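# Push utility cart through self-closing door into yellow bay

## Task

Move the utility cart through the self-closing door into the other room and park it in the yellow bay, with all four wheels fully within the taped outline and none touching the tape. The case of copy paper must rest in the cart's top tray without overhanging any edge. The door must have closed before the scene is ended. Either or both robots may be used. At the end both robots must have let go and backed away, and neither may have fallen or be left leaning. Nothing may count as placed if a robot is what keeps it there.

## Robot and tools

Robots: two identical Hello Robot Stretch 3 units, r1 and r2. Each has a two-wheel differential base with a passive rear caster, a mast carrying a lift, and a telescoping arm that sticks out to the robot's RIGHT side. The base cannot slide sideways, so reaching forward means driving. The footprint is 0.33 m long by 0.34 m wide. Rotation on the spot is about the point midway between the drive wheels, 0.05 m back from the front edge. With the arm in and the wrist folded, a spin sweeps a 0.28 m radius (the wrist pokes up to 0.06 m beyond the right side); an unfolded level gripper reaches past that circle.

Frames: the base frame sits on the floor between the drive wheels, x ahead, y to the left, z up. Each robot reports in its own base frame; the odometry frame is that base frame as it was when the scene began. hand_pose is the closed-fingertip point in the base frame; with all wrist joints at zero its x axis is up, y runs back along the arm toward the mast, z points rearward. Fingertips are 0.04 m round pads. Only images, lidar_m, wrist_depth_mm and head_depth_mm reveal where one robot is relative to the other.

execute_actions: argument actions is a list holding one action or nothing (empty just returns state and pictures). An action maps robot names r1/r2 to an object with optional base, joints, contact_limits. base holds exactly one entry: translate_m, a relative straight drive in metres from the current spot, forward positive, -1 to 1; or rotate_rad, a relative spin in radians, counter-clockwise (left) positive, -3.2 to 3.2. joints holds absolute targets by name: lift_m 0 to 1.1 (arm height); arm_m 0 to 0.52 (extension); wrist_yaw_rad -1.345 to 4.42 (0 along the arm, positive toward the front, 3.0 folded over the base); wrist_pitch_rad -1.57 to 0.451 (0 level, negative tips fingers down); wrist_roll_rad -2.911 to 2.911; gripper_m -0.089 to 0.179 (bigger is wider; actual gap is 0.007 less when nearly shut, 0.025 less when fully open, zero below 0.007); head_pan_rad -3.953 to 1.73 (0 forward, positive left, -1.57 toward the arm); head_tilt_rad -1.53 to 0.419 (negative down). contact_limits only accepts arm_m, a motor_effort percentage 1 to 100 at which the arm halts with contact_stop; lower is softer but too low stops instantly, and it caps holding force until the next action. Everything in one action starts together. Omitted joints or bases may keep pushing toward earlier targets. Unknown keys or out-of-range values reject the whole call. cameras picks which images come back: r1_head_camera, r1_nav_camera, r1_wrist_camera, r2_head_camera, r2_nav_camera, r2_wrist_camera, or all; null/omitted means all, [] means none. If a result reports a stop, later movement calls in the same reply are skipped.

wait: seconds 0 to 10; issues nothing new, returns state and images. zoom_image: camera plus region [x0, y0, x1, y1] in pixels of that camera's most recent full image, origin top-left, at most 504 by 504. finished_scene: scene = the current scene number; irreversible, ends the scene once the last command has held.

Result lines: base_status and joint_status tell how each motion of the last accepted action ended: done (for the base, wheels turned the full amount, slipping included), off_target (stopped short, possibly still pushing), contact_stop, time_out, torque_fault (old target dropped). on_its_own covers things not commanded this call; its held at is a target, not a position. motor_effort is percent of maximum, positive toward larger joint values, with the peak in brackets; readings carry fixed biases and noise. Positive wheel effort drives forward. base_odometry counts wheel rotation; turned_by_wheels and turned_by_imu give rotation since the last result; base_tilt shows forward/right lean in degrees, each with a fixed bias up to about 4. lidar_m: 12 distances in metres, 30-degree sectors starting dead ahead and going counter-clockwise (4th left, 7th behind, 10th right), plane 0.17 m high, range 0.15 to 12, "-" for nothing; the mast and low lift can hide sectors. wrist_depth_mm (45 to 1000) and head_depth_mm (280 to 4000) are 7x7 grids of median depth, head grid sideways. Clear objects are invisible to these sensors.

Speed: 0.30 m/s and 1.9 rad/s only with lift_m under 0.30, arm_m under 0.03 and wrist_yaw_rad over 2.54; otherwise 0.10 m/s and 0.63 rad/s.

Gripping: command gripper_m below the object's width; to let go, open at least 0.02 beyond the touching value. Neither the reading nor done proves a grasp. Resend a different value to re-squeeze.

Contact behaviour: the arm and lift stop on firm contact and go slack until commanded again; a slack lift may sink under load or be pushed up by closing fingers. Base, wrist and head never stop on contact. Wrist servos overloaded for several seconds shut off for 10 s.

Hazards: fold or unfold the wrist only with lift_m 0.32 to 0.95, wrist_pitch_rad -0.4, roll near 0; once folded lift_m may drop to 0.25. With wrist_yaw_rad below -0.4 keep pitch at -0.5 or lower. Pushing on something rigid with the gripper above about 0.45 m, repeated pushes, or driving while attached to an immovable thing can tip the robot; snags while reversing are worst. If tilted, back off in small steps, release, and lower lift_m to about 0.2. Robots pressing on each other is a failure; once bases touch, any further drive is a hard press. Equal drive commands differ by up to 2.5 cm per metre, which strains a shared load. Avoid drops, slams and hard shoves. Loose items may occasionally get nudged.

Calibration: each camera has pinhole or fisheye intrinsics K, distortion D and T_world_to_cam from its own robot's base frame; expect small errors, larger for the wrist camera.

Each tool is called after ">>>" as name(argument=value, ...), one argument or row to a line, values as JSON.

## Session

>>> execute_actions(
  actions=[],
)

Scene clock: 0.00 s.
r1.base_odometry: x=+0.000 y=+0.000 heading=+0.000 (m, m, rad; r1's odometry frame)
r1.turned_by_wheels: +0.000 (rad since the last result)
r1.turned_by_imu: +0.000 (rad since the last result)
r1.base_tilt: forward=+0.9 right=-2.5 (deg)
r1.lidar_m: 1.74 2.52 3.57 1.55 1.19 1.17 0.92 0.71 0.69 0.73 1.06 1.64
r1.head_depth_mm: 1558 1569 1565 1545 1552 1540 1533 / 1648 1681 1661 1659 1664 1651 1641 / 1675 1813 1801 1781 1770 1758 1748 / 1661 1948 1928 1919 1921 1897 1887 / 1675 2105 2107 2083 2074 2054 2020 / 1682 2278 2309 2282 2267 2262 2145 / 1683 2433 2563 2535 2512 2467 2177
r1.base_status: not commanded
r1.joint_positions: lift_m=+0.420 arm_m=+0.001 wrist_yaw_rad=+3.133 wrist_pitch_rad=-0.373 wrist_roll_rad=-0.016 gripper_m=+0.037 head_pan_rad=+0.003 head_tilt_rad=-0.002
r1.joint_status: not commanded
r1.motor_effort: left_wheel=+1 right_wheel=+0 lift_m=+22 arm_m=-1 wrist_yaw_rad=+0 wrist_pitch_rad=+8 wrist_roll_rad=+0 gripper_m=+0 head_pan_rad=+1 head_tilt_rad=+2 (%)
r1.hand_pose: x=-0.0193 y=+0.0839 z=+0.4428 quat_wxyz=(+0.134, +0.690, +0.130, +0.700) (m; r1's base frame)
r1.wrist_depth_mm: 868 - - - - - - / 915 - - - - - - / 903 - - - - - - / 963 - - - - - - / 836 828 802 812 824 779 780 / 703 686 - 695 651 669 651 / 582 590 573 580 571 572 576
r2.base_odometry: x=+0.000 y=+0.000 heading=+0.000 (m, m, rad; r2's odometry frame)
r2.turned_by_wheels: +0.000 (rad since the last result)
r2.turned_by_imu: +0.000 (rad since the last result)
r2.base_tilt: forward=-0.6 right=+0.3 (deg)
r2.lidar_m: 1.98 1.65 1.65 1.85 2.53 2.52 2.82 1.15 1.17 2.71 2.26 2.25
r2.head_depth_mm: 2010 2284 2287 2340 2318 2311 2233 / 2005 2472 2467 2470 2488 2478 2258 / 1998 2652 2679 2686 2698 2695 2241 / 2014 2603 2617 2623 2605 2619 2262 / 2017 2277 2278 2293 2313 2320 2210 / 1967 2041 2047 2052 2066 2079 2041 / 1815 1854 1850 1839 1863 1860 1883
r2.base_status: not commanded
r2.joint_positions: lift_m=+0.374 arm_m=-0.001 wrist_yaw_rad=+3.115 wrist_pitch_rad=-0.360 wrist_roll_rad=+0.003 gripper_m=+0.037 head_pan_rad=+0.008 head_tilt_rad=-0.015
r2.joint_status: not commanded
r2.motor_effort: left_wheel=+0 right_wheel=+0 lift_m=+26 arm_m=+0 wrist_yaw_rad=+1 wrist_pitch_rad=+5 wrist_roll_rad=+0 gripper_m=+0 head_pan_rad=+0 head_tilt_rad=+2 (%)
r2.hand_pose: x=-0.0152 y=+0.0872 z=+0.4001 quat_wxyz=(+0.136, +0.698, +0.117, +0.693) (m; r2's base frame)
r2.wrist_depth_mm: - - - - - - - / - - - - - - - / - - - - - - - / - - - - - - - / 797 806 - 824 849 832 855 / 657 676 - 689 693 695 695 / 568 574 - 573 559 587 586
pictures: r1_head_camera (sideways: a quarter turn clockwise sets it upright), r1_nav_camera (sideways: a quarter turn counterclockwise sets it upright), r1_wrist_camera, r2_head_camera (sideways: a quarter turn clockwise sets it upright), r2_nav_camera (sideways: a quarter turn counterclockwise sets it upright), r2_wrist_camera
Images, in order (width x height): r1_head_camera 896x504, r1_nav_camera 672x504, r1_wrist_camera 644x364, r2_head_camera 896x504, r2_nav_camera 672x504, r2_wrist_camera 644x364.

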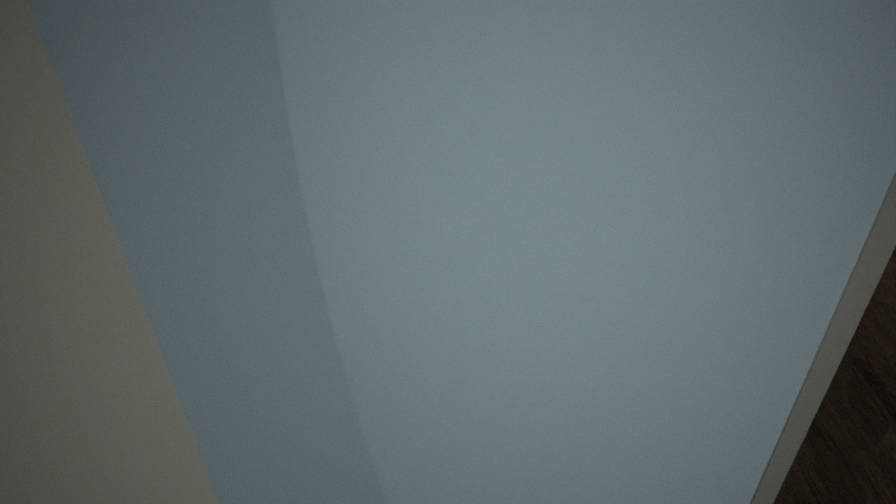

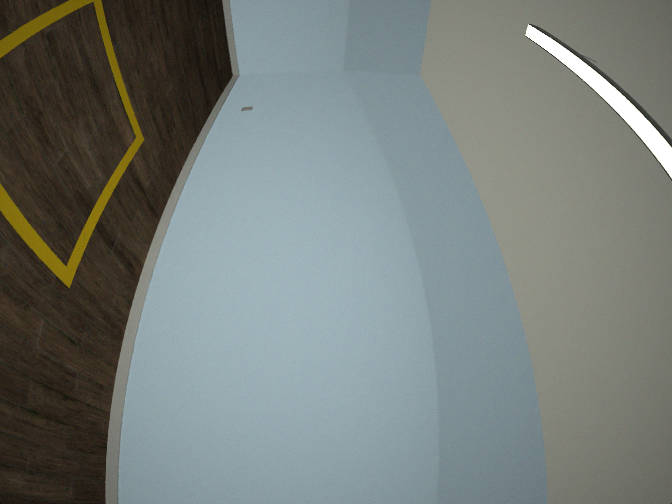

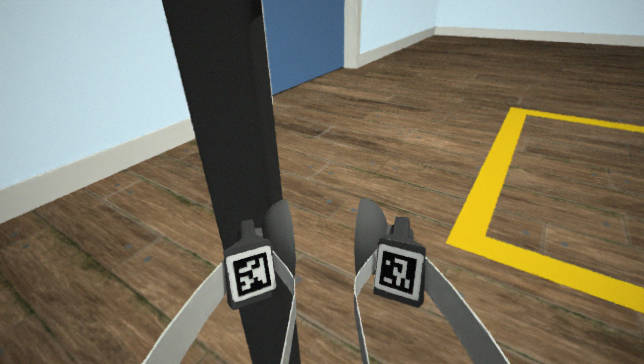

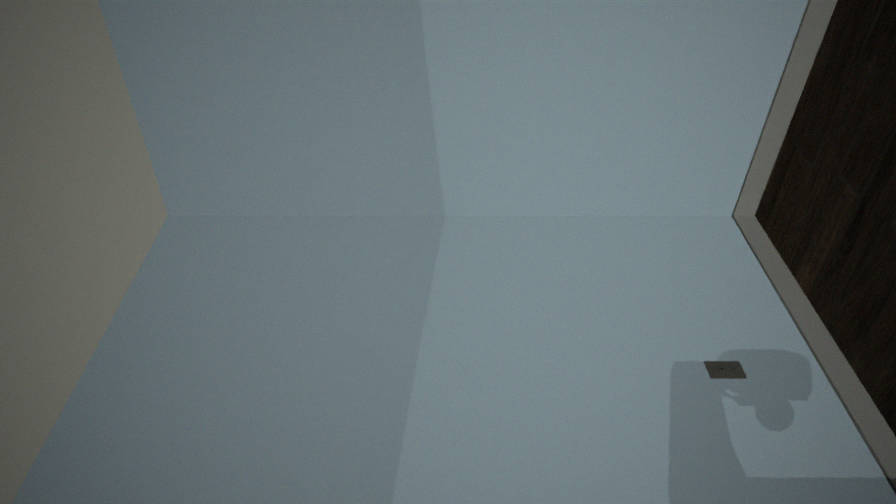

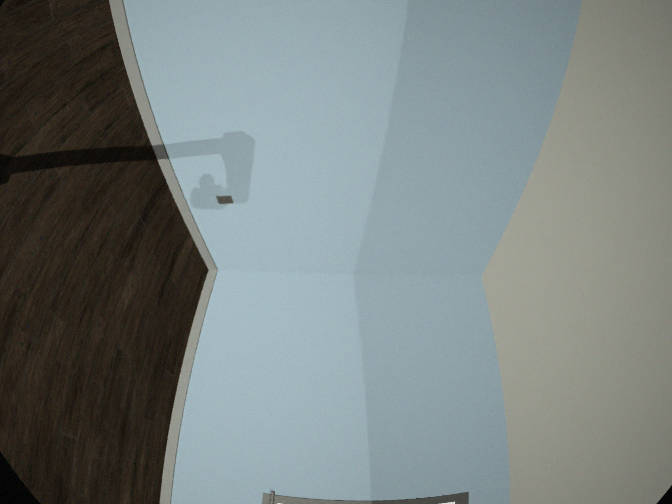

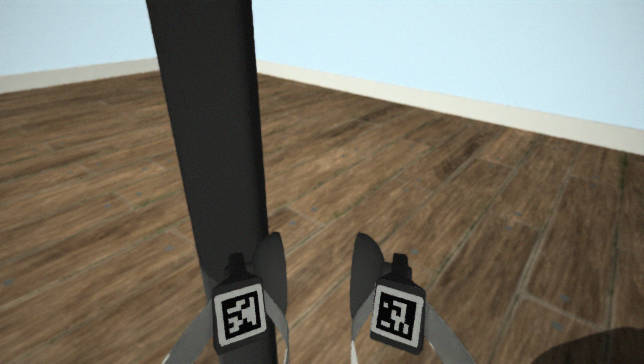

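>>> execute_actions(
  actions=[
    {"r1":{"base":{"rotate_rad":0.9},"joints":{"lift_m":0.25,"head_pan_rad":0.4,"head_tilt_rad":-0.5}},"r2":{"base":{"rotate_rad":-2.3},"joints":{"lift_m":0.25,"head_tilt_rad":-0.5}}},
  ],
  cameras=["r1_head_camera","r1_nav_camera","r2_head_camera","r2_nav_camera"],
)

Scene clock: 5.03 s.
r1.base_odometry: x=+0.000 y=+0.000 heading=+0.900 (m, m, rad; r1's odometry frame)
r1.turned_by_wheels: +0.900 (rad since the last result)
r1.turned_by_imu: +0.890 (rad since the last result)
r1.base_tilt: forward=+0.8 right=-2.6 (deg)
r1.lidar_m: 4.02 1.93 1.24 1.16 1.08 0.74 0.69 0.70 0.91 1.64 1.68 2.16
r1.head_depth_mm: 3203 3438 3685 2833 2030 1567 1273 / 3263 3589 3787 2859 2014 1567 1274 / 3359 3675 - 2859 2028 1559 1271 / 3149 3431 3725 2856 2021 1565 1274 / 2429 2567 2760 2693 2011 1563 1277 / 1999 2120 2267 2434 2036 1564 1272 / 1765 1835 1901 1994 1946 1560 1271
r1.base_status: done
r1.joint_positions: lift_m=+0.251 arm_m=+0.001 wrist_yaw_rad=+3.133 wrist_pitch_rad=-0.374 wrist_roll_rad=-0.016 gripper_m=+0.037 head_pan_rad=+0.393 head_tilt_rad=-0.494
r1.joint_status: all done
r1.motor_effort: left_wheel=-2(6) right_wheel=+2(8) lift_m=+13(16) arm_m=-1(1) wrist_yaw_rad=+0(1) wrist_pitch_rad=+8(8) wrist_roll_rad=+0(0) gripper_m=+0(0) head_pan_rad=+5(41) head_tilt_rad=-2(24) (%)
r1.hand_pose: x=-0.0193 y=+0.0838 z=+0.2732 quat_wxyz=(+0.134, +0.690, +0.130, +0.700) (m; r1's base frame)
r1.wrist_depth_mm: 882 - - - - - - / 893 - - - - - - / 862 - - 954 931 913 929 / 741 742 722 719 698 697 683 / 585 587 574 569 579 559 547 / 485 498 - 497 - 467 454 / 428 - - - 404 398 393
r2.base_odometry: x=+0.000 y=+0.000 heading=-2.300 (m, m, rad; r2's odometry frame)
r2.turned_by_wheels: -2.300 (rad since the last result)
r2.turned_by_imu: -2.331 (rad since the last result)
r2.base_tilt: forward=-0.4 right=+0.1 (deg)
r2.lidar_m: 1.15 3.28 2.34 2.24 2.32 1.72 1.65 1.70 2.31 2.52 2.61 3.53
r2.head_depth_mm: 3741 - - 2834 2074 1628 1340 / 3766 - - 2823 2059 1618 1342 / 3755 3983 1706 1888 1963 1605 1332 / 3687 3878 1452 1607 1534 1559 1326 / 3677 3903 1493 1676 1729 1606 1326 / 3654 3985 1564 1680 1821 1610 1330 / 3638 3953 - 2755 2031 1603 1322
r2.base_status: done
r2.joint_positions: lift_m=+0.250 arm_m=-0.001 wrist_yaw_rad=+3.115 wrist_pitch_rad=-0.361 wrist_roll_rad=+0.003 gripper_m=+0.037 head_pan_rad=+0.008 head_tilt_rad=-0.494
r2.joint_status: all done
r2.motor_effort: left_wheel=+5(19) right_wheel=-4(11) lift_m=+23(17) arm_m=-1(1) wrist_yaw_rad=+1(1) wrist_pitch_rad=+6(6) wrist_roll_rad=+0(1) gripper_m=+0(0) head_pan_rad=-1(0) head_tilt_rad=-3(32) (%)
r2.hand_pose: x=-0.0152 y=+0.0870 z=+0.2758 quat_wxyz=(+0.137, +0.698, +0.118, +0.693) (m; r2's base frame)
r2.wrist_depth_mm: - - - - - - - / - - - - - - - / - - - - - - - / 771 769 - 800 806 818 821 / 605 619 - 619 630 631 636 / 502 511 - 525 531 524 523 / 438 - - - - 443 444
pictures: r1_head_camera (sideways: a quarter turn clockwise sets it upright), r1_nav_camera (sideways: a quarter turn counterclockwise sets it upright), r2_head_camera (sideways: a quarter turn clockwise sets it upright), r2_nav_camera (sideways: a quarter turn counterclockwise sets it upright)
camera_calibration (this result's frames):
r1_head_camera: T_world_to_cam=[[-0.392426, -0.171039, -0.903741, 1.19457], [-0.389283, 0.921103, -0.00528943, 0.0149039], [0.833343, 0.349735, -0.428047, 0.505811], [0, 0, 0, 1]] pos_world=[0.0530683, 0.0136908, 1.29617]
r1_nav_camera: T_world_to_cam=[[0.410837, 0.178942, 0.893976, -1.1242], [0.405715, -0.913993, -0.00350281, 0.0557879], [0.816461, 0.364139, -0.448101, 0.537863], [0, 0, 0, 1]] pos_world=[0.0000833408, 0.0562986, 1.24622]
r2_head_camera: T_world_to_cam=[[-0.496242, -0.0123005, -0.868097, 1.15097], [0.0207384, 0.999446, -0.0260167, 0.0343932], [0.867936, -0.0309135, -0.495712, 0.602264], [0, 0, 0, 1]] pos_world=[0.0477194, -0.00159855, 1.2986]
r2_nav_camera: T_world_to_cam=[[0.513885, 0.0247911, 0.857501, -1.07557], [-0.00812971, -0.999397, 0.0337654, 0.00760236], [0.857821, -0.0243228, -0.513373, 0.623001], [0, 0, 0, 1]] pos_world=[0.0183572, 0.0494154, 1.24188]
Images, in order (width x height): r1_head_camera 896x504, r1_nav_camera 672x504, r2_head_camera 896x504, r2_nav_camera 672x504.

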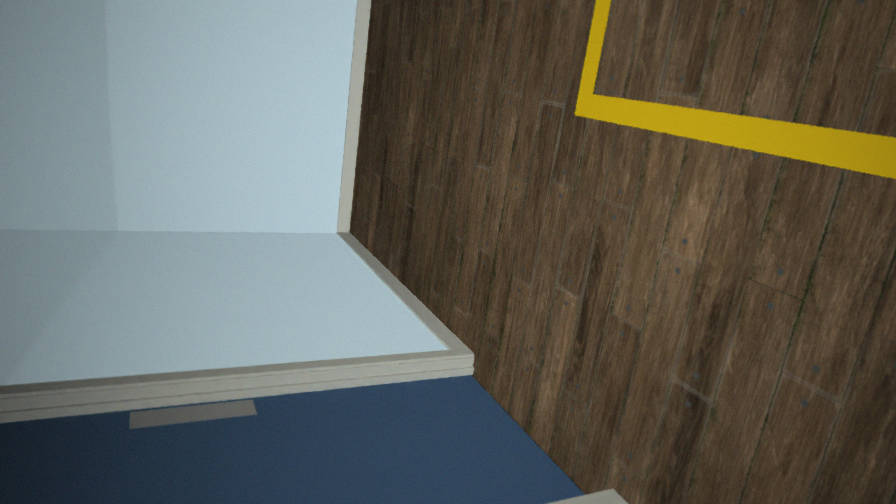

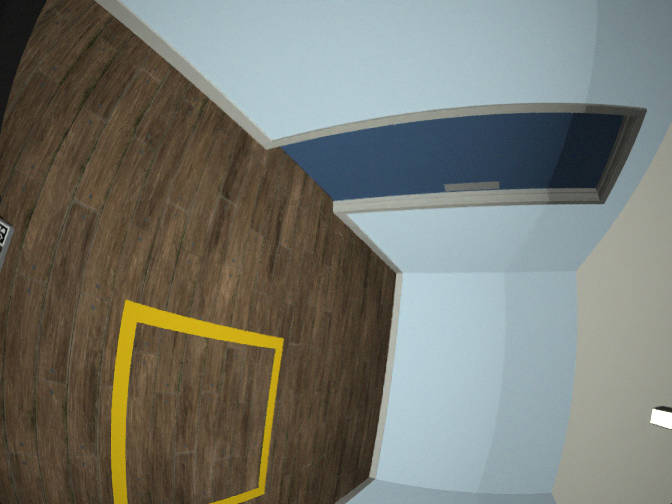

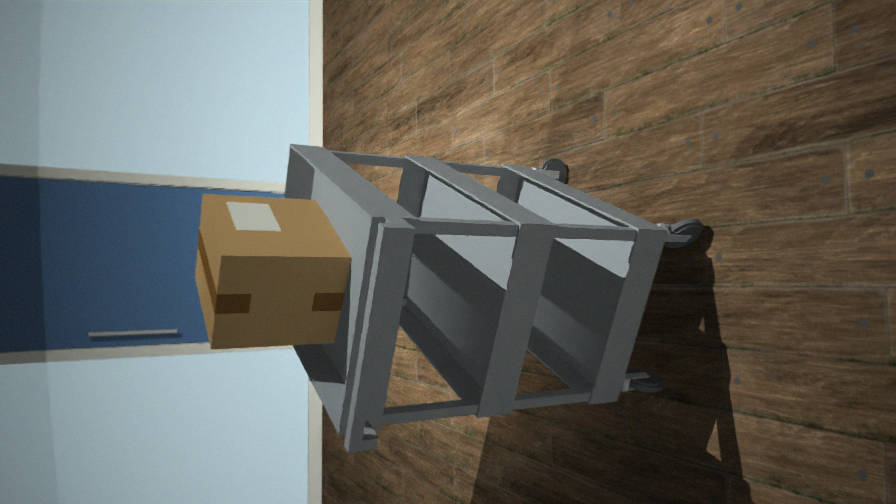

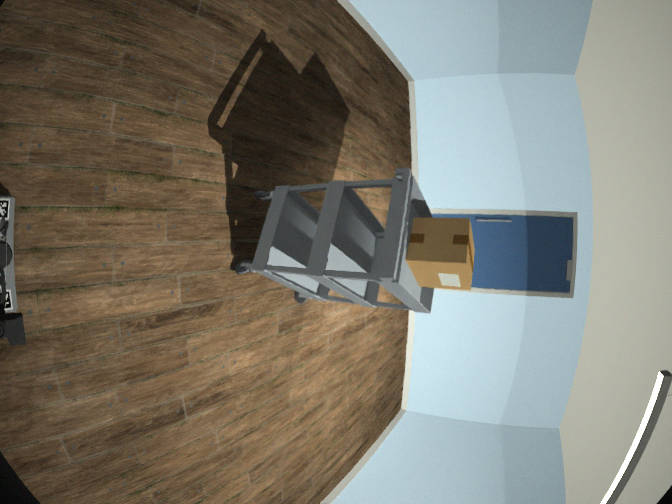

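>>> execute_actions(
  actions=[
    {"r1":{"base":{"rotate_rad":0.2}},"r2":{"base":{"rotate_rad":0.5},"joints":{"lift_m":0.4}}},
  ],
  cameras=[],
)

>>> execute_actions(
  actions=[
    {"r1":{"base":{"translate_m":1.0}},"r2":{"base":{"translate_m":0.66},"joints":{"wrist_yaw_rad":1.57,"gripper_m":0.15}}},
  ],
  cameras=[],
)

>>> execute_actions(
  actions=[
    {"r1":{"base":{"translate_m":0.9}},"r2":{"base":{"rotate_rad":-0.88},"joints":{"wrist_pitch_rad":0,"lift_m":0.36,"head_tilt_rad":-1.0}}},
  ],
  cameras=[],
)

>>> execute_actions(
  actions=[
    {"r1":{"base":{"rotate_rad":1.48},"joints":{"head_pan_rad":0,"head_tilt_rad":-0.8}}},
  ],
  cameras=["r1_nav_camera","r2_head_camera","r2_wrist_camera"],
)

Scene clock: 14.63 s.
r1.base_odometry: x=+0.000 y=+0.000 heading=+1.100 (m, m, rad; r1's odometry frame)
r1.turned_by_wheels: +0.200 (rad since the last result)
r1.turned_by_imu: +0.198 (rad since the last result)
r1.base_tilt: forward=+0.9 right=-2.5 (deg)
r1.lidar_m: 3.15 1.49 1.18 1.16 0.88 0.70 0.69 0.75 1.12 1.64 1.78 2.65
r1.head_depth_mm: 3292 3505 3735 2846 2002 1557 1273 / 3075 3480 3844 2839 2024 1564 1278 / 2405 2657 2933 2840 2034 1569 1277 / 2048 2208 2400 2555 2041 1561 1274 / 1796 1938 2080 2250 2028 1568 1272 / 1568 1668 1762 1831 1845 1569 1275 / 1290 1361 1437 1525 1628 1562 1276
r1.base_status: done
r1.joint_positions: lift_m=+0.251 arm_m=+0.001 wrist_yaw_rad=+3.133 wrist_pitch_rad=-0.374 wrist_roll_rad=-0.016 gripper_m=+0.037 head_pan_rad=+0.393 head_tilt_rad=-0.494
r1.joint_status: not commanded
r1.motor_effort: left_wheel=-1(8) right_wheel=+2(9) lift_m=+13(13) arm_m=-1(0) wrist_yaw_rad=+0(0) wrist_pitch_rad=+8(8) wrist_roll_rad=+0(0) gripper_m=-1(1) head_pan_rad=+5(5) head_tilt_rad=-2(2) (%)
r1.hand_pose: x=-0.0193 y=+0.0838 z=+0.2732 quat_wxyz=(+0.134, +0.690, +0.130, +0.700) (m; r1's base frame)
r1.wrist_depth_mm: 693 928 - - - - - / 707 - - - - - - / 702 911 - 967 951 919 891 / 685 743 731 711 699 693 687 / 594 576 575 566 582 555 553 / 486 494 - 499 - 466 464 / 424 - - - 402 400 396
r2.base_odometry: x=+0.000 y=+0.000 heading=-1.800 (m, m, rad; r2's odometry frame)
r2.turned_by_wheels: +0.500 (rad since the last result)
r2.turned_by_imu: +0.507 (rad since the last result)
r2.base_tilt: forward=-0.6 right=+0.1 (deg)
r2.lidar_m: 3.33 2.36 2.25 2.32 1.74 1.65 1.70 2.25 2.53 2.59 3.46 1.15
r2.head_depth_mm: 3605 3896 - 1633 1638 1531 1335 / 3772 - - 2530 1749 1616 1338 / 3970 - - 2833 2061 1613 1336 / - - - 2798 2049 1606 1332 / 3793 - - 2817 2041 1608 1332 / 3256 3459 3635 2788 2041 1613 1326 / 2849 3038 3223 2767 2022 1604 1320
r2.base_status: done
r2.joint_positions: lift_m=+0.400 arm_m=-0.001 wrist_yaw_rad=+3.115 wrist_pitch_rad=-0.361 wrist_roll_rad=+0.003 gripper_m=+0.037 head_pan_rad=+0.008 head_tilt_rad=-0.494
r2.joint_status: all done
r2.motor_effort: left_wheel=-4(13) right_wheel=+3(11) lift_m=+29(32) arm_m=+0(1) wrist_yaw_rad=+0(1) wrist_pitch_rad=+6(6) wrist_roll_rad=+0(1) gripper_m=+0(1) head_pan_rad=+0(0) head_tilt_rad=-3(3) (%)
r2.hand_pose: x=-0.0152 y=+0.0870 z=+0.4254 quat_wxyz=(+0.137, +0.698, +0.118, +0.693) (m; r2's base frame)
r2.wrist_depth_mm: - - - - - - - / - - - - - - - / - - - - - - - / - - - - - - - / 846 841 - 843 879 877 881 / 704 700 - 716 736 707 719 / 593 594 - 604 584 611 620
pictures: none
No camera images: the call's "cameras" was empty. Leave "cameras" out to get every camera's image.

Scene clock: 22.40 s.
r1.base_odometry: x=+0.454 y=+0.891 heading=+1.099 (m, m, rad; r1's odometry frame)
r1.turned_by_wheels: +0.000 (rad since the last result)
r1.turned_by_imu: +0.005 (rad since the last result)
r1.base_tilt: forward=+0.9 right=-2.5 (deg)
r1.lidar_m: 2.83 1.44 1.05 1.05 1.13 1.70 1.67 1.80 1.78 1.76 1.91 2.86
r1.head_depth_mm: 2512 2670 2878 2858 2014 1559 1274 / 2572 2752 3012 2866 2013 1561 1273 / 2148 2380 2649 2695 2016 1565 1276 / 1777 1919 2112 2289 2021 1551 1278 / 1515 1614 1736 1881 1937 1564 1265 / 1304 1391 1517 1653 1789 1556 1272 / 1230 1319 1393 1478 1563 1557 1276
r1.base_status: done
r1.joint_positions: lift_m=+0.251 arm_m=+0.001 wrist_yaw_rad=+3.133 wrist_pitch_rad=-0.374 wrist_roll_rad=-0.016 gripper_m=+0.037 head_pan_rad=+0.393 head_tilt_rad=-0.495
r1.joint_status: not commanded
r1.motor_effort: left_wheel=-2(5) right_wheel=+3(10) lift_m=+13(13) arm_m=-1(0) wrist_yaw_rad=+0(0) wrist_pitch_rad=+8(8) wrist_roll_rad=+0(0) gripper_m=+0(1) head_pan_rad=+5(5) head_tilt_rad=-2(2) (%)
r1.hand_pose: x=-0.0193 y=+0.0838 z=+0.2732 quat_wxyz=(+0.134, +0.690, +0.130, +0.700) (m; r1's base frame)
r1.wrist_depth_mm: - - - 952 958 - 956 / - - - - - - - / - - - 937 921 909 885 / 741 728 727 721 695 689 694 / 578 582 577 568 584 554 547 / 485 494 - 498 - 465 461 / 422 - - - 402 397 393
r2.base_odometry: x=-0.150 y=-0.643 heading=-1.800 (m, m, rad; r2's odometry frame)
r2.turned_by_wheels: +0.000 (rad since the last result)
r2.turned_by_imu: +0.003 (rad since the last result)
r2.base_tilt: forward=-0.4 right=+0.2 (deg)
r2.lidar_m: 2.85 2.03 1.94 1.99 2.34 2.24 2.30 2.97 2.83 2.91 0.68 0.69
r2.head_depth_mm: 3071 3335 3606 2818 2064 1620 1243 / 3230 3458 3712 2837 2057 1616 1339 / 3322 3696 3898 2845 2057 1612 1332 / 3549 3771 - 2815 2044 1625 1331 / 3241 3477 3674 2775 2048 1611 1324 / 2764 2941 3185 2786 2032 1601 1322 / 2432 2572 2744 2710 2027 1603 1323
r2.base_status: done
r2.joint_positions: lift_m=+0.400 arm_m=-0.001 wrist_yaw_rad=+1.572 wrist_pitch_rad=-0.361 wrist_roll_rad=+0.003 gripper_m=+0.150 head_pan_rad=+0.008 head_tilt_rad=-0.494
r2.joint_status: all done
r2.motor_effort: left_wheel=-5(8) right_wheel=+4(8) lift_m=+29(29) arm_m=-1(0) wrist_yaw_rad=-2(3) wrist_pitch_rad=+6(6) wrist_roll_rad=+0(1) gripper_m=+1(92) head_pan_rad=+0(0) head_tilt_rad=-3(3) (%)
r2.hand_pose: x=+0.2098 y=-0.1439 z=+0.4254 quat_wxyz=(+0.581, +0.583, -0.402, +0.401) (m; r2's base frame)
r2.wrist_depth_mm: - - - - - 463 388 / - - - - - - 423 / - - - - - - - / - - - - - 765 813 / 827 850 847 856 828 587 638 / 705 716 714 709 691 - 480 / 613 584 612 608 609 592 497
pictures: none
No camera images: the call's "cameras" was empty. Leave "cameras" out to get every camera's image.

Scene clock: 27.10 s.
r1.base_odometry: x=+0.863 y=+1.693 heading=+1.099 (m, m, rad; r1's odometry frame)
r1.turned_by_wheels: +0.000 (rad since the last result)
r1.turned_by_imu: +0.004 (rad since the last result)
r1.base_tilt: forward=+0.9 right=-2.5 (deg)
r1.lidar_m: 2.18 1.20 0.97 1.02 1.10 1.54 2.56 2.37 1.89 1.87 2.02 2.21
r1.head_depth_mm: 1773 1896 2034 2210 2014 1562 1270 / 1856 1998 2161 2357 2020 1566 1274 / 1875 2055 2253 2440 2021 1564 1274 / 1582 1722 1875 2049 2027 1562 1273 / 1342 1437 1551 1677 1798 1567 1271 / 1172 1250 1328 1431 1519 1519 1274 / 1039 1096 1159 1230 1305 1397 1275
r1.base_status: done
r1.joint_positions: lift_m=+0.251 arm_m=+0.001 wrist_yaw_rad=+3.133 wrist_pitch_rad=-0.374 wrist_roll_rad=-0.016 gripper_m=+0.037 head_pan_rad=+0.393 head_tilt_rad=-0.495
r1.joint_status: not commanded
r1.motor_effort: left_wheel=-2(6) right_wheel=+3(9) lift_m=+13(13) arm_m=+0(1) wrist_yaw_rad=+0(0) wrist_pitch_rad=+8(8) wrist_roll_rad=+0(0) gripper_m=-1(2) head_pan_rad=+5(5) head_tilt_rad=-3(2) (%)
r1.hand_pose: x=-0.0193 y=+0.0838 z=+0.2732 quat_wxyz=(+0.134, +0.690, +0.130, +0.700) (m; r1's base frame)
r1.wrist_depth_mm: 950 937 - 935 927 822 816 / - - - - - 894 869 / - - - 943 933 902 884 / 743 729 717 708 704 700 673 / 590 578 583 568 577 555 546 / 482 499 - 501 - 464 460 / 425 - - - 400 399 394
r2.base_odometry: x=-0.150 y=-0.643 heading=-2.680 (m, m, rad; r2's odometry frame)
r2.turned_by_wheels: -0.880 (rad since the last result)
r2.turned_by_imu: -0.893 (rad since the last result)
r2.base_tilt: forward=-0.4 right=+0.2 (deg)
r2.lidar_m: 0.68 0.71 2.46 1.96 1.95 2.11 2.26 2.24 2.43 2.86 2.83 0.71
r2.head_depth_mm: 2605 2124 1818 1573 1390 1241 1125 / 2506 834 1794 1559 1385 1243 1139 / 954 775 1097 1401 1373 1239 1140 / 894 774 1118 1372 1373 1234 1125 / 869 712 1116 1362 1373 1226 1120 / 866 713 1109 1339 1357 1222 1114 / 883 711 1650 1529 1361 1220 1107
r2.base_status: done
r2.joint_positions: lift_m=+0.360 arm_m=-0.001 wrist_yaw_rad=+1.572 wrist_pitch_rad=-0.025 wrist_roll_rad=+0.003 gripper_m=+0.150 head_pan_rad=+0.008 head_tilt_rad=-0.988
r2.joint_status: all done
r2.motor_effort: left_wheel=+5(11) right_wheel=-4(7) lift_m=+23(24) arm_m=+0(0) wrist_yaw_rad=-1(1) wrist_pitch_rad=+8(9) wrist_roll_rad=-1(0) gripper_m=+1(1) head_pan_rad=+1(0) head_tilt_rad=-7(37) (%)
r2.hand_pose: x=+0.2342 y=-0.1440 z=+0.4683 quat_wxyz=(+0.506, +0.507, -0.494, +0.493) (m; r2's base frame)
r2.wrist_depth_mm: - - 846 956 - - - / - - - - - - - / - 588 590 590 - - - / - - - - - - - / - - - - - - - / - 798 804 860 - - - / 875 663 778 705 858 817 914
pictures: none
No camera images: the call's "cameras" was empty. Leave "cameras" out to get every camera's image.

Scene clock: 29.30 s.
r1.base_odometry: x=+0.863 y=+1.693 heading=+2.579 (m, m, rad; r1's odometry frame)
r1.turned_by_wheels: +1.480 (rad since the last result)
r1.turned_by_imu: +1.461 (rad since the last result)
r1.base_tilt: forward=+0.8 right=-2.4 (deg)
r1.lidar_m: 1.02 1.06 1.37 2.56 2.60 1.93 1.87 1.95 2.26 2.18 1.31 0.97
r1.head_depth_mm: 798 891 999 1207 1437 1284 1113 / 833 951 1082 1253 1441 1285 1113 / 837 956 1106 1328 1494 1280 1112 / 840 958 1118 1327 1500 1283 1117 / 843 962 1120 1343 1506 1282 1116 / 843 964 1122 1345 1509 1282 1110 / 847 969 1124 1354 1514 1288 1116
r1.base_status: done
r1.joint_positions: lift_m=+0.251 arm_m=+0.001 wrist_yaw_rad=+3.133 wrist_pitch_rad=-0.374 wrist_roll_rad=-0.016 gripper_m=+0.037 head_pan_rad=+0.007 head_tilt_rad=-0.790
r1.joint_status: all done
r1.motor_effort: left_wheel=-2(7) right_wheel=+3(10) lift_m=+13(13) arm_m=-1(1) wrist_yaw_rad=-1(1) wrist_pitch_rad=+8(8) wrist_roll_rad=+0(0) gripper_m=-2(1) head_pan_rad=-5(39) head_tilt_rad=-4(21) (%)
r1.hand_pose: x=-0.0193 y=+0.0838 z=+0.2732 quat_wxyz=(+0.134, +0.690, +0.130, +0.700) (m; r1's base frame)
r1.wrist_depth_mm: - - - - - - - / - - - - - - - / - - - 948 922 933 899 / 758 723 719 733 712 701 668 / 583 580 572 568 587 555 548 / 491 496 - 500 - 468 457 / 428 - - - 398 398 389
r2.base_odometry: x=-0.150 y=-0.643 heading=-2.680 (m, m, rad; r2's odometry frame)
r2.turned_by_wheels: +0.000 (rad since the last result)
r2.turned_by_imu: +0.000 (rad since the last result)
r2.base_tilt: forward=-0.3 right=+0.2 (deg)
r2.lidar_m: 0.68 0.71 2.46 1.96 1.95 2.10 2.26 2.23 2.42 2.86 2.83 0.71
r2.head_depth_mm: 2567 2132 1803 1581 1387 1241 1125 / 2503 832 1805 1564 1382 1236 1141 / 955 777 1098 1397 1377 1235 1132 / 896 775 1122 1365 1378 1231 1127 / 868 715 1115 1359 1372 1230 1122 / 864 713 1109 1338 1366 1226 1113 / 882 714 1654 1533 1360 1222 1105
r2.base_status: not commanded
r2.joint_positions: lift_m=+0.360 arm_m=-0.001 wrist_yaw_rad=+1.572 wrist_pitch_rad=-0.025 wrist_roll_rad=+0.003 gripper_m=+0.150 head_pan_rad=+0.008 head_tilt_rad=-0.988
r2.joint_status: not commanded
r2.motor_effort: left_wheel=+5(5) right_wheel=-4(4) lift_m=+23(23) arm_m=-1(0) wrist_yaw_rad=+0(2) wrist_pitch_rad=+8(9) wrist_roll_rad=-1(1) gripper_m=+1(0) head_pan_rad=-1(0) head_tilt_rad=-7(7) (%)
r2.hand_pose: x=+0.2342 y=-0.1440 z=+0.4683 quat_wxyz=(+0.506, +0.507, -0.494, +0.493) (m; r2's base frame)
r2.wrist_depth_mm: - - 871 935 - - - / - - - - - - - / - 588 587 597 - - - / - - - - - - - / - - - - - - - / - 796 796 876 - - - / 872 669 788 712 865 814 916
pictures: r1_nav_camera (sideways: a quarter turn counterclockwise sets it upright), r2_head_camera (sideways: a quarter turn clockwise sets it upright), r2_wrist_camera
camera_calibration (this result's frames):
r1_nav_camera: T_world_to_cam=[[0.689367, 0.0127727, 0.7243, -0.904682], [0.029638, -0.999505, -0.0105827, 0.0672965], [0.723806, 0.0287621, -0.689404, 0.852357], [0, 0, 0, 1]] pos_world=[0.0047225, 0.0543028, 1.24359]
r2_head_camera: T_world_to_cam=[[-0.848118, -0.0152291, -0.529589, 0.711958], [0.00495022, 0.999315, -0.0366644, 0.0483312], [0.529785, -0.0337173, -0.847462, 1.06183], [0, 0, 0, 1]] pos_world=[0.0410462, -0.00165369, 1.27867]
r2_wrist_camera: T_world_to_cam=[[-0.00775565, -0.999807, 0.0180611, -0.150597], [-0.144084, -0.0167558, -0.989424, 0.543447], [0.989535, -0.0102759, -0.143926, -0.00070729], [0, 0, 0, 1]] pos_world=[0.0778338, -0.141469, 0.540317]
Images, in order (width x height): r1_nav_camera 672x504, r2_head_camera 896x504, r2_wrist_camera 644x364.

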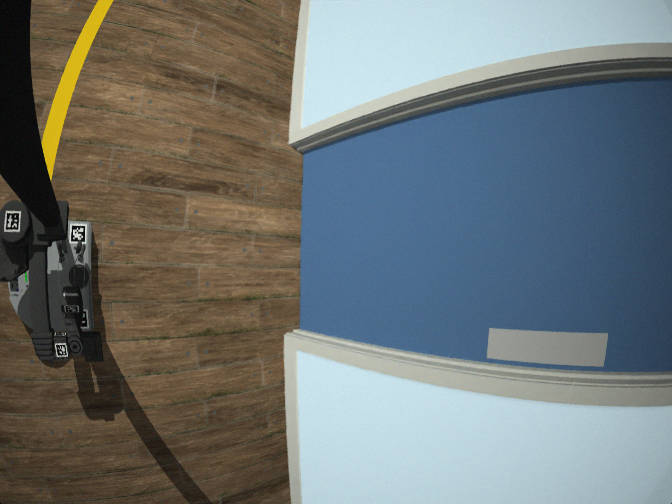

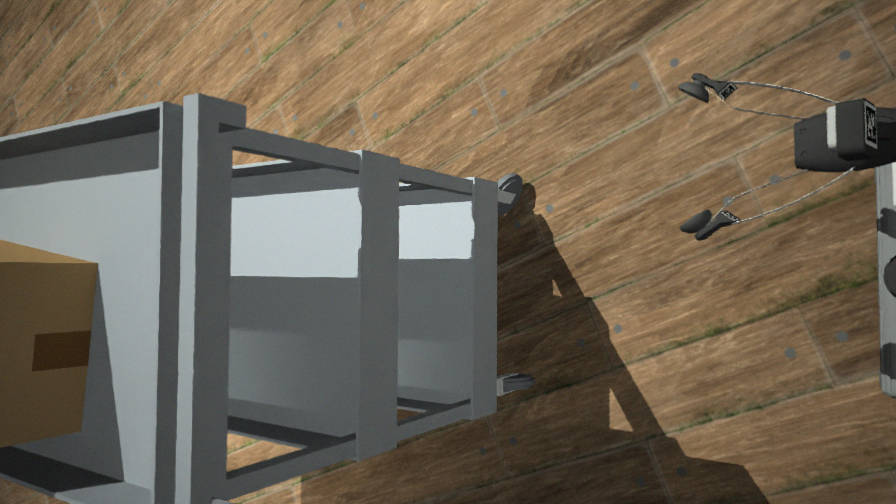

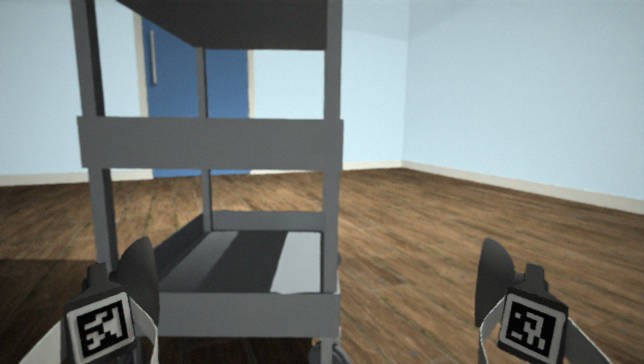

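>>> execute_actions(
  actions=[
    {"r1":{"base":{"translate_m":0.95}},"r2":{"base":{"translate_m":0.46},"joints":{"lift_m":0.25,"arm_m":0.02}}},
  ],
  cameras=["r2_wrist_camera"],
)

>>> execute_actions(
  actions=[
    {"r1":{"joints":{"lift_m":0.32}},"r2":{"joints":{"gripper_m":-0.01}}},
  ],
  cameras=["r2_wrist_camera"],
)

>>> execute_actions(
  actions=[
    {"r1":{"base":{"translate_m":0.75}},"r2":{"base":{"rotate_rad":0.2},"joints":{"head_tilt_rad":-0.8}}},
  ],
  cameras=["r1_nav_camera","r2_nav_camera","r2_wrist_camera"],
)

Scene clock: 38.30 s.
r1.base_odometry: x=+0.059 y=+2.200 heading=+2.579 (m, m, rad; r1's odometry frame)
r1.turned_by_wheels: +0.000 (rad since the last result)
r1.turned_by_imu: +0.005 (rad since the last result)
r1.base_tilt: forward=+0.8 right=-2.5 (deg)
r1.lidar_m: - - 0.15 0.35 2.65 2.90 2.81 2.93 2.27 0.28 0.15 -
r1.head_depth_mm: - - - - - - - / - - - - - - - / - - - - - - - / - - - - - - - / - - - - - - - / - - - - - - - / - - - - - - -
r1.base_status: done
r1.joint_positions: lift_m=+0.251 arm_m=+0.001 wrist_yaw_rad=+3.133 wrist_pitch_rad=-0.374 wrist_roll_rad=-0.016 gripper_m=+0.037 head_pan_rad=+0.007 head_tilt_rad=-0.791
r1.joint_status: not commanded
r1.motor_effort: left_wheel=-2(5) right_wheel=+2(8) lift_m=+13(13) arm_m=-1(1) wrist_yaw_rad=+0(0) wrist_pitch_rad=+8(8) wrist_roll_rad=+0(0) gripper_m=-1(0) head_pan_rad=-5(5) head_tilt_rad=-4(4) (%)
r1.hand_pose: x=-0.0193 y=+0.0838 z=+0.2732 quat_wxyz=(+0.134, +0.690, +0.130, +0.700) (m; r1's base frame)
r1.wrist_depth_mm: - - - - 376 182 120 / - - - - 381 184 121 / - - - 842 383 184 121 / 745 728 724 718 385 185 121 / 575 578 580 577 338 186 122 / 485 502 - 492 - 187 122 / 425 - - - 321 174 123
r2.base_odometry: x=-0.562 y=-0.848 heading=-2.680 (m, m, rad; r2's odometry frame)
r2.turned_by_wheels: +0.000 (rad since the last result)
r2.turned_by_imu: +0.003 (rad since the last result)
r2.base_tilt: forward=-0.6 right=+0.3 (deg)
r2.lidar_m: 0.22 0.23 0.31 2.14 2.12 2.29 2.69 2.66 2.89 2.69 2.66 0.23
r2.head_depth_mm: 2571 2127 1813 572 472 1210 1129 / 2579 774 661 587 522 1186 1135 / 2578 789 673 586 521 791 1134 / 441 521 630 583 520 790 1122 / 428 495 612 581 522 790 1121 / 432 505 624 578 520 781 1107 / 431 513 620 575 519 780 1108
r2.base_status: done
r2.joint_positions: lift_m=+0.250 arm_m=+0.020 wrist_yaw_rad=+1.571 wrist_pitch_rad=-0.024 wrist_roll_rad=+0.003 gripper_m=+0.150 head_pan_rad=+0.008 head_tilt_rad=-0.988
r2.joint_status: all done
r2.motor_effort: left_wheel=+4(13) right_wheel=-4(5) lift_m=+23(24) arm_m=+3(4) wrist_yaw_rad=-1(2) wrist_pitch_rad=+8(9) wrist_roll_rad=+0(0) gripper_m=+0(0) head_pan_rad=+0(1) head_tilt_rad=-6(7) (%)
r2.hand_pose: x=+0.2342 y=-0.1645 z=+0.3586 quat_wxyz=(+0.505, +0.507, -0.494, +0.493) (m; r2's base frame)
r2.wrist_depth_mm: 128 128 128 128 - - - / 223 218 212 137 - - - / - - - 141 - - - / - - - 144 - - - / - 749 772 149 - - - / 530 579 576 152 914 - 917 / 462 425 441 157 691 649 729
pictures: r2_wrist_camera
camera_calibration (this result's frames):
r2_wrist_camera: T_world_to_cam=[[-0.00796813, -0.999805, 0.0180511, -0.169089], [-0.142934, -0.0167276, -0.989591, 0.43437], [0.9897, -0.0104653, -0.142773, -0.0172246], [0, 0, 0, 1]] pos_world=[0.0777859, -0.16197, 0.430441]
Images, in order (width x height): r2_wrist_camera 644x364.

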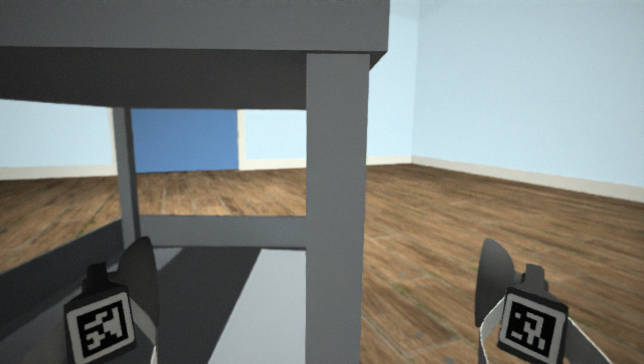

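Scene clock: 40.40 s.
r1.base_odometry: x=+0.059 y=+2.200 heading=+2.579 (m, m, rad; r1's odometry frame)
r1.turned_by_wheels: +0.000 (rad since the last result)
r1.turned_by_imu: +0.000 (rad since the last result)
r1.base_tilt: forward=+0.8 right=-2.5 (deg)
r1.lidar_m: - - 0.15 0.35 2.65 2.90 2.81 2.93 2.27 0.28 0.15 -
r1.head_depth_mm: - - - - - - - / - - - - - - - / - - - - - - - / - - - - - - - / - - - - - - - / - - - - - - - / - - - - - - -
r1.base_status: not commanded
r1.joint_positions: lift_m=+0.319 arm_m=+0.001 wrist_yaw_rad=+3.133 wrist_pitch_rad=-0.374 wrist_roll_rad=-0.016 gripper_m=+0.037 head_pan_rad=+0.007 head_tilt_rad=-0.791
r1.joint_status: all done
r1.motor_effort: left_wheel=-2(2) right_wheel=+3(3) lift_m=+28(31) arm_m=-1(1) wrist_yaw_rad=+0(0) wrist_pitch_rad=+8(8) wrist_roll_rad=+0(0) gripper_m=-2(0) head_pan_rad=-4(5) head_tilt_rad=-4(3) (%)
r1.hand_pose: x=-0.0193 y=+0.0838 z=+0.3422 quat_wxyz=(+0.134, +0.690, +0.130, +0.700) (m; r1's base frame)
r1.wrist_depth_mm: - - - - 377 183 120 / - - - - 380 183 120 / - - - - 383 184 121 / 869 855 847 776 387 185 121 / 690 678 678 673 338 186 121 / 571 566 - 556 374 187 122 / 487 495 - - 342 174 122
r2.base_odometry: x=-0.562 y=-0.848 heading=-2.680 (m, m, rad; r2's odometry frame)
r2.turned_by_wheels: +0.000 (rad since the last result)
r2.turned_by_imu: +0.000 (rad since the last result)
r2.base_tilt: forward=-0.4 right=+0.2 (deg)
r2.lidar_m: 0.22 0.23 0.31 2.14 2.13 2.30 2.69 2.66 2.89 2.69 2.65 0.23
r2.head_depth_mm: 2594 2141 1815 570 469 1206 1128 / 2582 773 661 587 518 1185 1141 / 2574 791 671 584 517 787 1135 / 440 529 630 583 517 785 1125 / 426 494 610 580 516 785 1116 / 432 503 622 578 515 781 1107 / 430 511 621 575 514 780 1108
r2.base_status: not commanded
r2.joint_positions: lift_m=+0.250 arm_m=+0.020 wrist_yaw_rad=+1.557 wrist_pitch_rad=-0.024 wrist_roll_rad=+0.003 gripper_m=-0.009 head_pan_rad=+0.008 head_tilt_rad=-0.988
r2.joint_status: all done
r2.on_its_own: wrist_yaw_rad is at rest, and its effort (+15) is outside its rest range (-12 to +12)
r2.motor_effort: left_wheel=+4(4) right_wheel=-4(3) lift_m=+23(23) arm_m=+3(4) wrist_yaw_rad=+15(18) wrist_pitch_rad=+8(8) wrist_roll_rad=+0(0) gripper_m=-18(100) head_pan_rad=+0(1) head_tilt_rad=-7(7) (%)
r2.hand_pose: x=+0.2342 y=-0.1683 z=+0.3586 quat_wxyz=(+0.509, +0.503, -0.498, +0.490) (m; r2's base frame)
r2.wrist_depth_mm: 125 126 126 126 - - - / 225 219 214 136 - - - / - - - 139 - - - / - - - 143 - - - / - 741 754 146 - - - / 536 570 600 150 913 916 911 / 436 438 418 155 652 700 694
pictures: r2_wrist_camera
camera_calibration (this result's frames):
r2_wrist_camera: T_world_to_cam=[[-0.0222136, -0.99959, 0.0180531, -0.169479], [-0.143158, -0.0146911, -0.989591, 0.434694], [0.989451, -0.0245668, -0.142773, -0.0195544], [0, 0, 0, 1]] pos_world=[0.0778132, -0.163504, 0.430437]
Images, in order (width x height): r2_wrist_camera 644x364.

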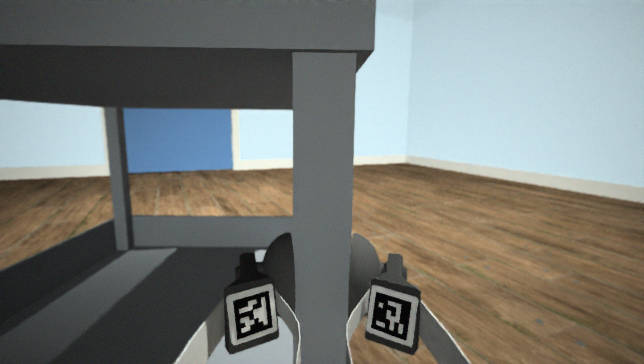

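Scene clock: 49.30 s.
r1.base_odometry: x=-0.575 y=+2.599 heading=+2.580 (m, m, rad; r1's odometry frame)
r1.turned_by_wheels: +0.001 (rad since the last result)
r1.turned_by_imu: +0.316 (rad since the last result)
r1.base_tilt: forward=+0.8 right=-2.4 (deg)
r1.lidar_m: - - 0.15 0.19 3.07 3.06 3.09 0.33 0.34 2.21 0.15 -
r1.head_depth_mm: - - - - - - - / - - - - - - - / - - - - - - - / - - - - - - - / - - - - - - - / - - - - - - - / - - - - - - -
r1.base_status: translate_m off_target (by the wheels' count: +0.7499 of +0.7500)
r1.joint_positions: lift_m=+0.320 arm_m=+0.001 wrist_yaw_rad=+3.133 wrist_pitch_rad=-0.375 wrist_roll_rad=-0.016 gripper_m=+0.037 head_pan_rad=+0.004 head_tilt_rad=-0.806
r1.joint_status: not commanded
r1.on_its_own: left_wheel is at rest, and its effort (+31) is outside its rest range (-18 to +18)
r1.motor_effort: left_wheel=+31(70) right_wheel=-3(50) lift_m=+22(29) arm_m=-1(1) wrist_yaw_rad=-1(1) wrist_pitch_rad=+9(10) wrist_roll_rad=+0(0) gripper_m=-2(1) head_pan_rad=-3(21) head_tilt_rad=+3(4) (%)
r1.hand_pose: x=-0.0193 y=+0.0837 z=+0.3423 quat_wxyz=(+0.134, +0.689, +0.130, +0.700) (m; r1's base frame)
r1.wrist_depth_mm: - - - 627 226 126 87 / - - - 669 233 128 88 / - - - 739 238 129 88 / 866 849 859 785 246 131 90 / 692 683 671 676 222 133 90 / 566 561 - 552 248 135 91 / 485 498 - - 238 128 92
r2.base_odometry: x=-0.562 y=-0.848 heading=-2.480 (m, m, rad; r2's odometry frame)
r2.turned_by_wheels: +0.200 (rad since the last result)
r2.turned_by_imu: +0.202 (rad since the last result)
r2.base_tilt: forward=-0.4 right=+0.2 (deg)
r2.lidar_m: 0.26 0.30 2.36 2.12 2.12 2.56 2.66 2.67 2.96 2.66 2.67 0.26
r2.head_depth_mm: 3163 3003 831 658 557 454 1110 / 2949 722 827 694 581 468 705 / 685 510 586 670 579 455 754 / 681 518 580 658 579 457 938 / 2592 532 613 681 576 486 1013 / 2549 547 658 682 573 527 1051 / 2623 2763 2205 660 571 730 1126
r2.base_status: done
r2.joint_positions: lift_m=+0.250 arm_m=+0.020 wrist_yaw_rad=+1.578 wrist_pitch_rad=-0.024 wrist_roll_rad=+0.003 gripper_m=-0.009 head_pan_rad=+0.008 head_tilt_rad=-0.804
r2.joint_status: all done
r2.motor_effort: left_wheel=-3(18) right_wheel=-1(25) lift_m=+23(23) arm_m=+0(2) wrist_yaw_rad=-8(63) wrist_pitch_rad=+8(8) wrist_roll_rad=+0(0) gripper_m=-17(21) head_pan_rad=+0(1) head_tilt_rad=+2(19) (%)
r2.hand_pose: x=+0.2342 y=-0.1632 z=+0.3586 quat_wxyz=(+0.504, +0.508, -0.493, +0.495) (m; r2's base frame)
r2.wrist_depth_mm: 163 152 140 132 - - - / 226 218 213 142 - - - / - - - 146 - - - / - - - 150 - - - / - - 812 153 - - - / 493 556 597 156 912 895 904 / 432 440 401 160 649 686 698
pictures: r1_nav_camera (sideways: a quarter turn counterclockwise sets it upright), r2_nav_camera (sideways: a quarter turn counterclockwise sets it upright), r2_wrist_camera
camera_calibration (this result's frames):
r1_nav_camera: T_world_to_cam=[[0.700571, 0.0106153, 0.713504, -0.890681], [0.0262818, -0.999595, -0.0109337, 0.0677737], [0.713099, 0.026412, -0.700566, 0.866939], [0, 0, 0, 1]] pos_world=[0.00399026, 0.0543035, 1.24359]
r2_nav_camera: T_world_to_cam=[[0.75042, 0.0267589, 0.66042, -0.820127], [0.00292783, -0.999305, 0.037163, 0.00312594], [0.660955, -0.0259543, -0.749977, 0.931977], [0, 0, 0, 1]] pos_world=[-0.000565053, 0.0492582, 1.24047]
r2_wrist_camera: T_world_to_cam=[[-0.00165687, -0.999836, 0.0180462, -0.169294], [-0.142833, -0.0176246, -0.98959, 0.43421], [0.989745, -0.00421721, -0.14278, -0.0161949], [0, 0, 0, 1]] pos_world=[0.0777677, -0.161682, 0.430433]
Images, in order (width x height): r1_nav_camera 672x504, r2_nav_camera 672x504, r2_wrist_camera 644x364.

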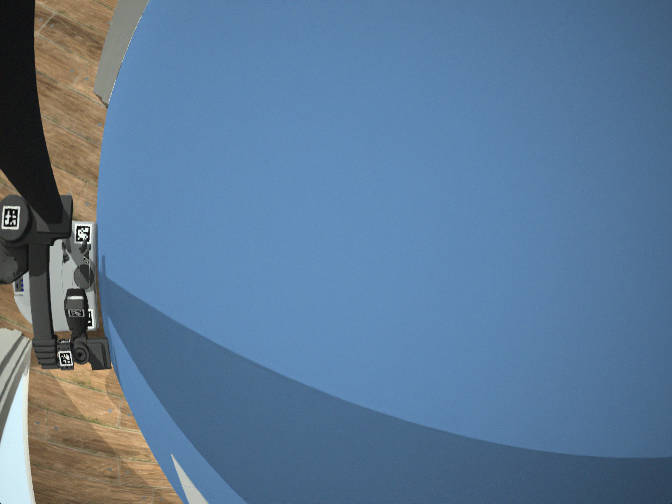

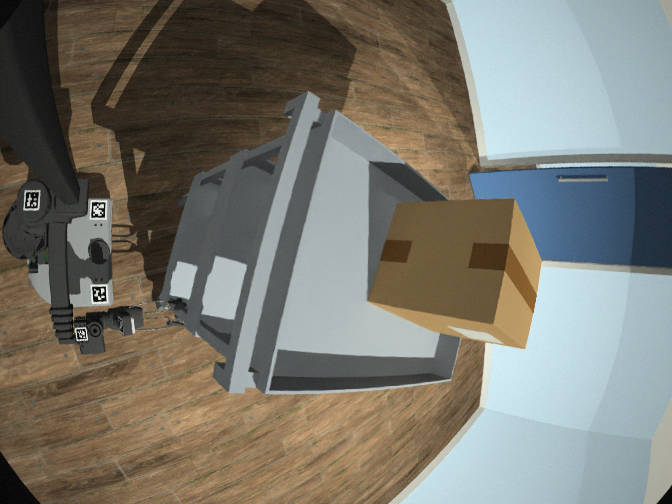

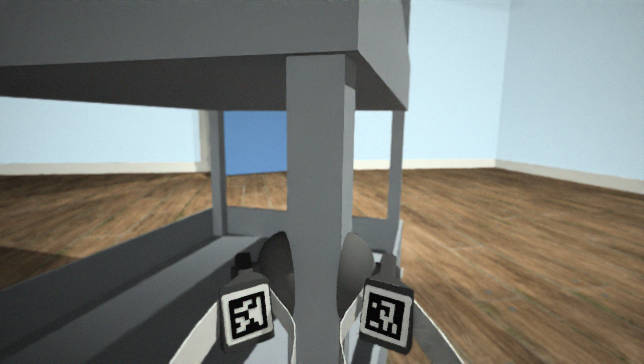

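>>> execute_actions(
  actions=[
    {"r1":{"base":{"translate_m":1.0},"joints":{"head_tilt_rad":-1.3}},"r2":{"joints":{"arm_m":0.2}}},
  ],
  cameras=["r1_nav_camera","r2_nav_camera"],
)

Scene clock: 62.70 s.
r1.base_odometry: x=-1.422 y=+3.131 heading=+2.580 (m, m, rad; r1's odometry frame)
r1.turned_by_wheels: +0.000 (rad since the last result)
r1.turned_by_imu: +0.004 (rad since the last result)
r1.base_tilt: forward=+0.8 right=-2.4 (deg)
r1.lidar_m: 3.86 2.45 2.20 1.92 0.22 0.29 1.25 1.33 2.54 2.55 3.06 1.26
r1.head_depth_mm: 1446 1524 1409 1317 1228 1155 1094 / 1657 1532 1421 1318 1234 1154 1085 / 1658 1526 1417 1323 1237 - 1080 / 1663 1528 1414 1312 1236 - 1078 / 1666 1526 1417 1318 1233 - - / 1656 1534 1416 1322 1236 1175 - / 1662 1529 1427 1323 1235 1163 585
r1.base_status: done
r1.joint_positions: lift_m=+0.320 arm_m=+0.001 wrist_yaw_rad=+3.133 wrist_pitch_rad=-0.375 wrist_roll_rad=-0.016 gripper_m=+0.037 head_pan_rad=+0.003 head_tilt_rad=-1.285
r1.joint_status: all done
r1.motor_effort: left_wheel=+5(64) right_wheel=-6(7) lift_m=+22(22) arm_m=-1(1) wrist_yaw_rad=-1(0) wrist_pitch_rad=+9(9) wrist_roll_rad=+0(0) gripper_m=+0(0) head_pan_rad=-2(2) head_tilt_rad=-5(28) (%)
r1.hand_pose: x=-0.0193 y=+0.0837 z=+0.3424 quat_wxyz=(+0.134, +0.689, +0.130, +0.700) (m; r1's base frame)
r1.wrist_depth_mm: 208 198 - - - - - / 238 213 - - - - - / 280 234 - - - - - / 341 258 271 835 842 817 794 / 440 306 293 672 684 659 640 / 540 374 - 561 539 542 538 / 483 467 - - 472 467 466
r2.base_odometry: x=-0.562 y=-0.848 heading=-2.480 (m, m, rad; r2's odometry frame)
r2.turned_by_wheels: +0.000 (rad since the last result)
r2.turned_by_imu: +0.001 (rad since the last result)
r2.base_tilt: forward=-0.5 right=+0.2 (deg)
r2.lidar_m: 0.23 0.24 2.37 2.12 2.13 2.56 2.65 2.67 2.98 2.66 0.32 0.24
r2.head_depth_mm: 3136 531 805 697 583 475 732 / 2928 486 531 641 581 476 736 / 685 494 541 636 580 477 742 / 682 498 552 643 576 478 741 / - 509 586 655 576 457 738 / - 2914 2230 712 560 450 1092 / 3464 2896 2219 1783 1510 1280 1129
r2.base_status: not commanded
r2.joint_positions: lift_m=+0.250 arm_m=+0.200 wrist_yaw_rad=+1.635 wrist_pitch_rad=-0.023 wrist_roll_rad=+0.003 gripper_m=-0.009 head_pan_rad=+0.008 head_tilt_rad=-0.804
r2.joint_status: all done
r2.on_its_own: wrist_yaw_rad is held at +1.620, not at your +1.570, by its stall guard, which is not easing now; wrist_yaw_rad is at rest, and its effort (-16) is outside its rest range (-12 to +12)
r2.motor_effort: left_wheel=+1(3) right_wheel=-5(5) lift_m=+23(23) arm_m=+4(6) wrist_yaw_rad=-16(40) wrist_pitch_rad=+8(8) wrist_roll_rad=+0(0) gripper_m=-17(19) head_pan_rad=+0(0) head_tilt_rad=+2(2) (%)
r2.hand_pose: x=+0.2337 y=-0.3282 z=+0.3588 quat_wxyz=(+0.489, +0.522, -0.478, +0.509) (m; r2's base frame)
r2.wrist_depth_mm: 143 141 138 136 - - - / 222 216 211 146 - - - / - - - 149 - - - / - - - 153 - - - / - 778 779 157 - - - / 513 573 602 160 910 902 914 / 436 441 413 165 660 680 683
pictures: r1_nav_camera (sideways: a quarter turn counterclockwise sets it upright), r2_nav_camera (sideways: a quarter turn counterclockwise sets it upright)
camera_calibration (this result's frames):
r1_nav_camera: T_world_to_cam=[[0.950775, 0.01079, 0.309695, -0.366168], [0.0178881, -0.999638, -0.020089, 0.0797343], [0.309367, 0.02464, -0.950624, 1.19443], [0, 0, 0, 1]] pos_world=[-0.0227982, 0.0542258, 1.25045]
r2_nav_camera: T_world_to_cam=[[0.75042, 0.026759, 0.66042, -0.820126], [0.00292804, -0.999305, 0.037163, 0.00312594], [0.660955, -0.0259541, -0.749977, 0.931977], [0, 0, 0, 1]] pos_world=[-0.000565074, 0.0492582, 1.24047]
Images, in order (width x height): r1_nav_camera 672x504, r2_nav_camera 672x504.

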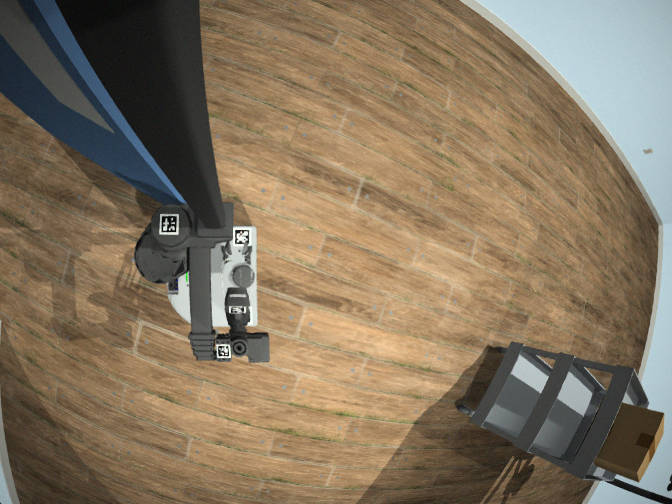

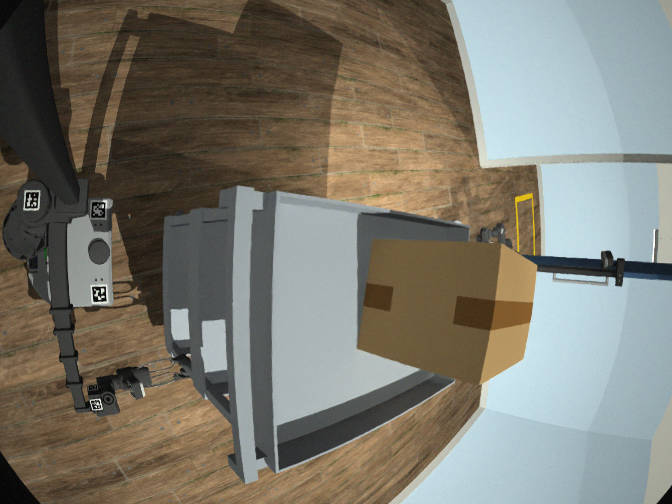

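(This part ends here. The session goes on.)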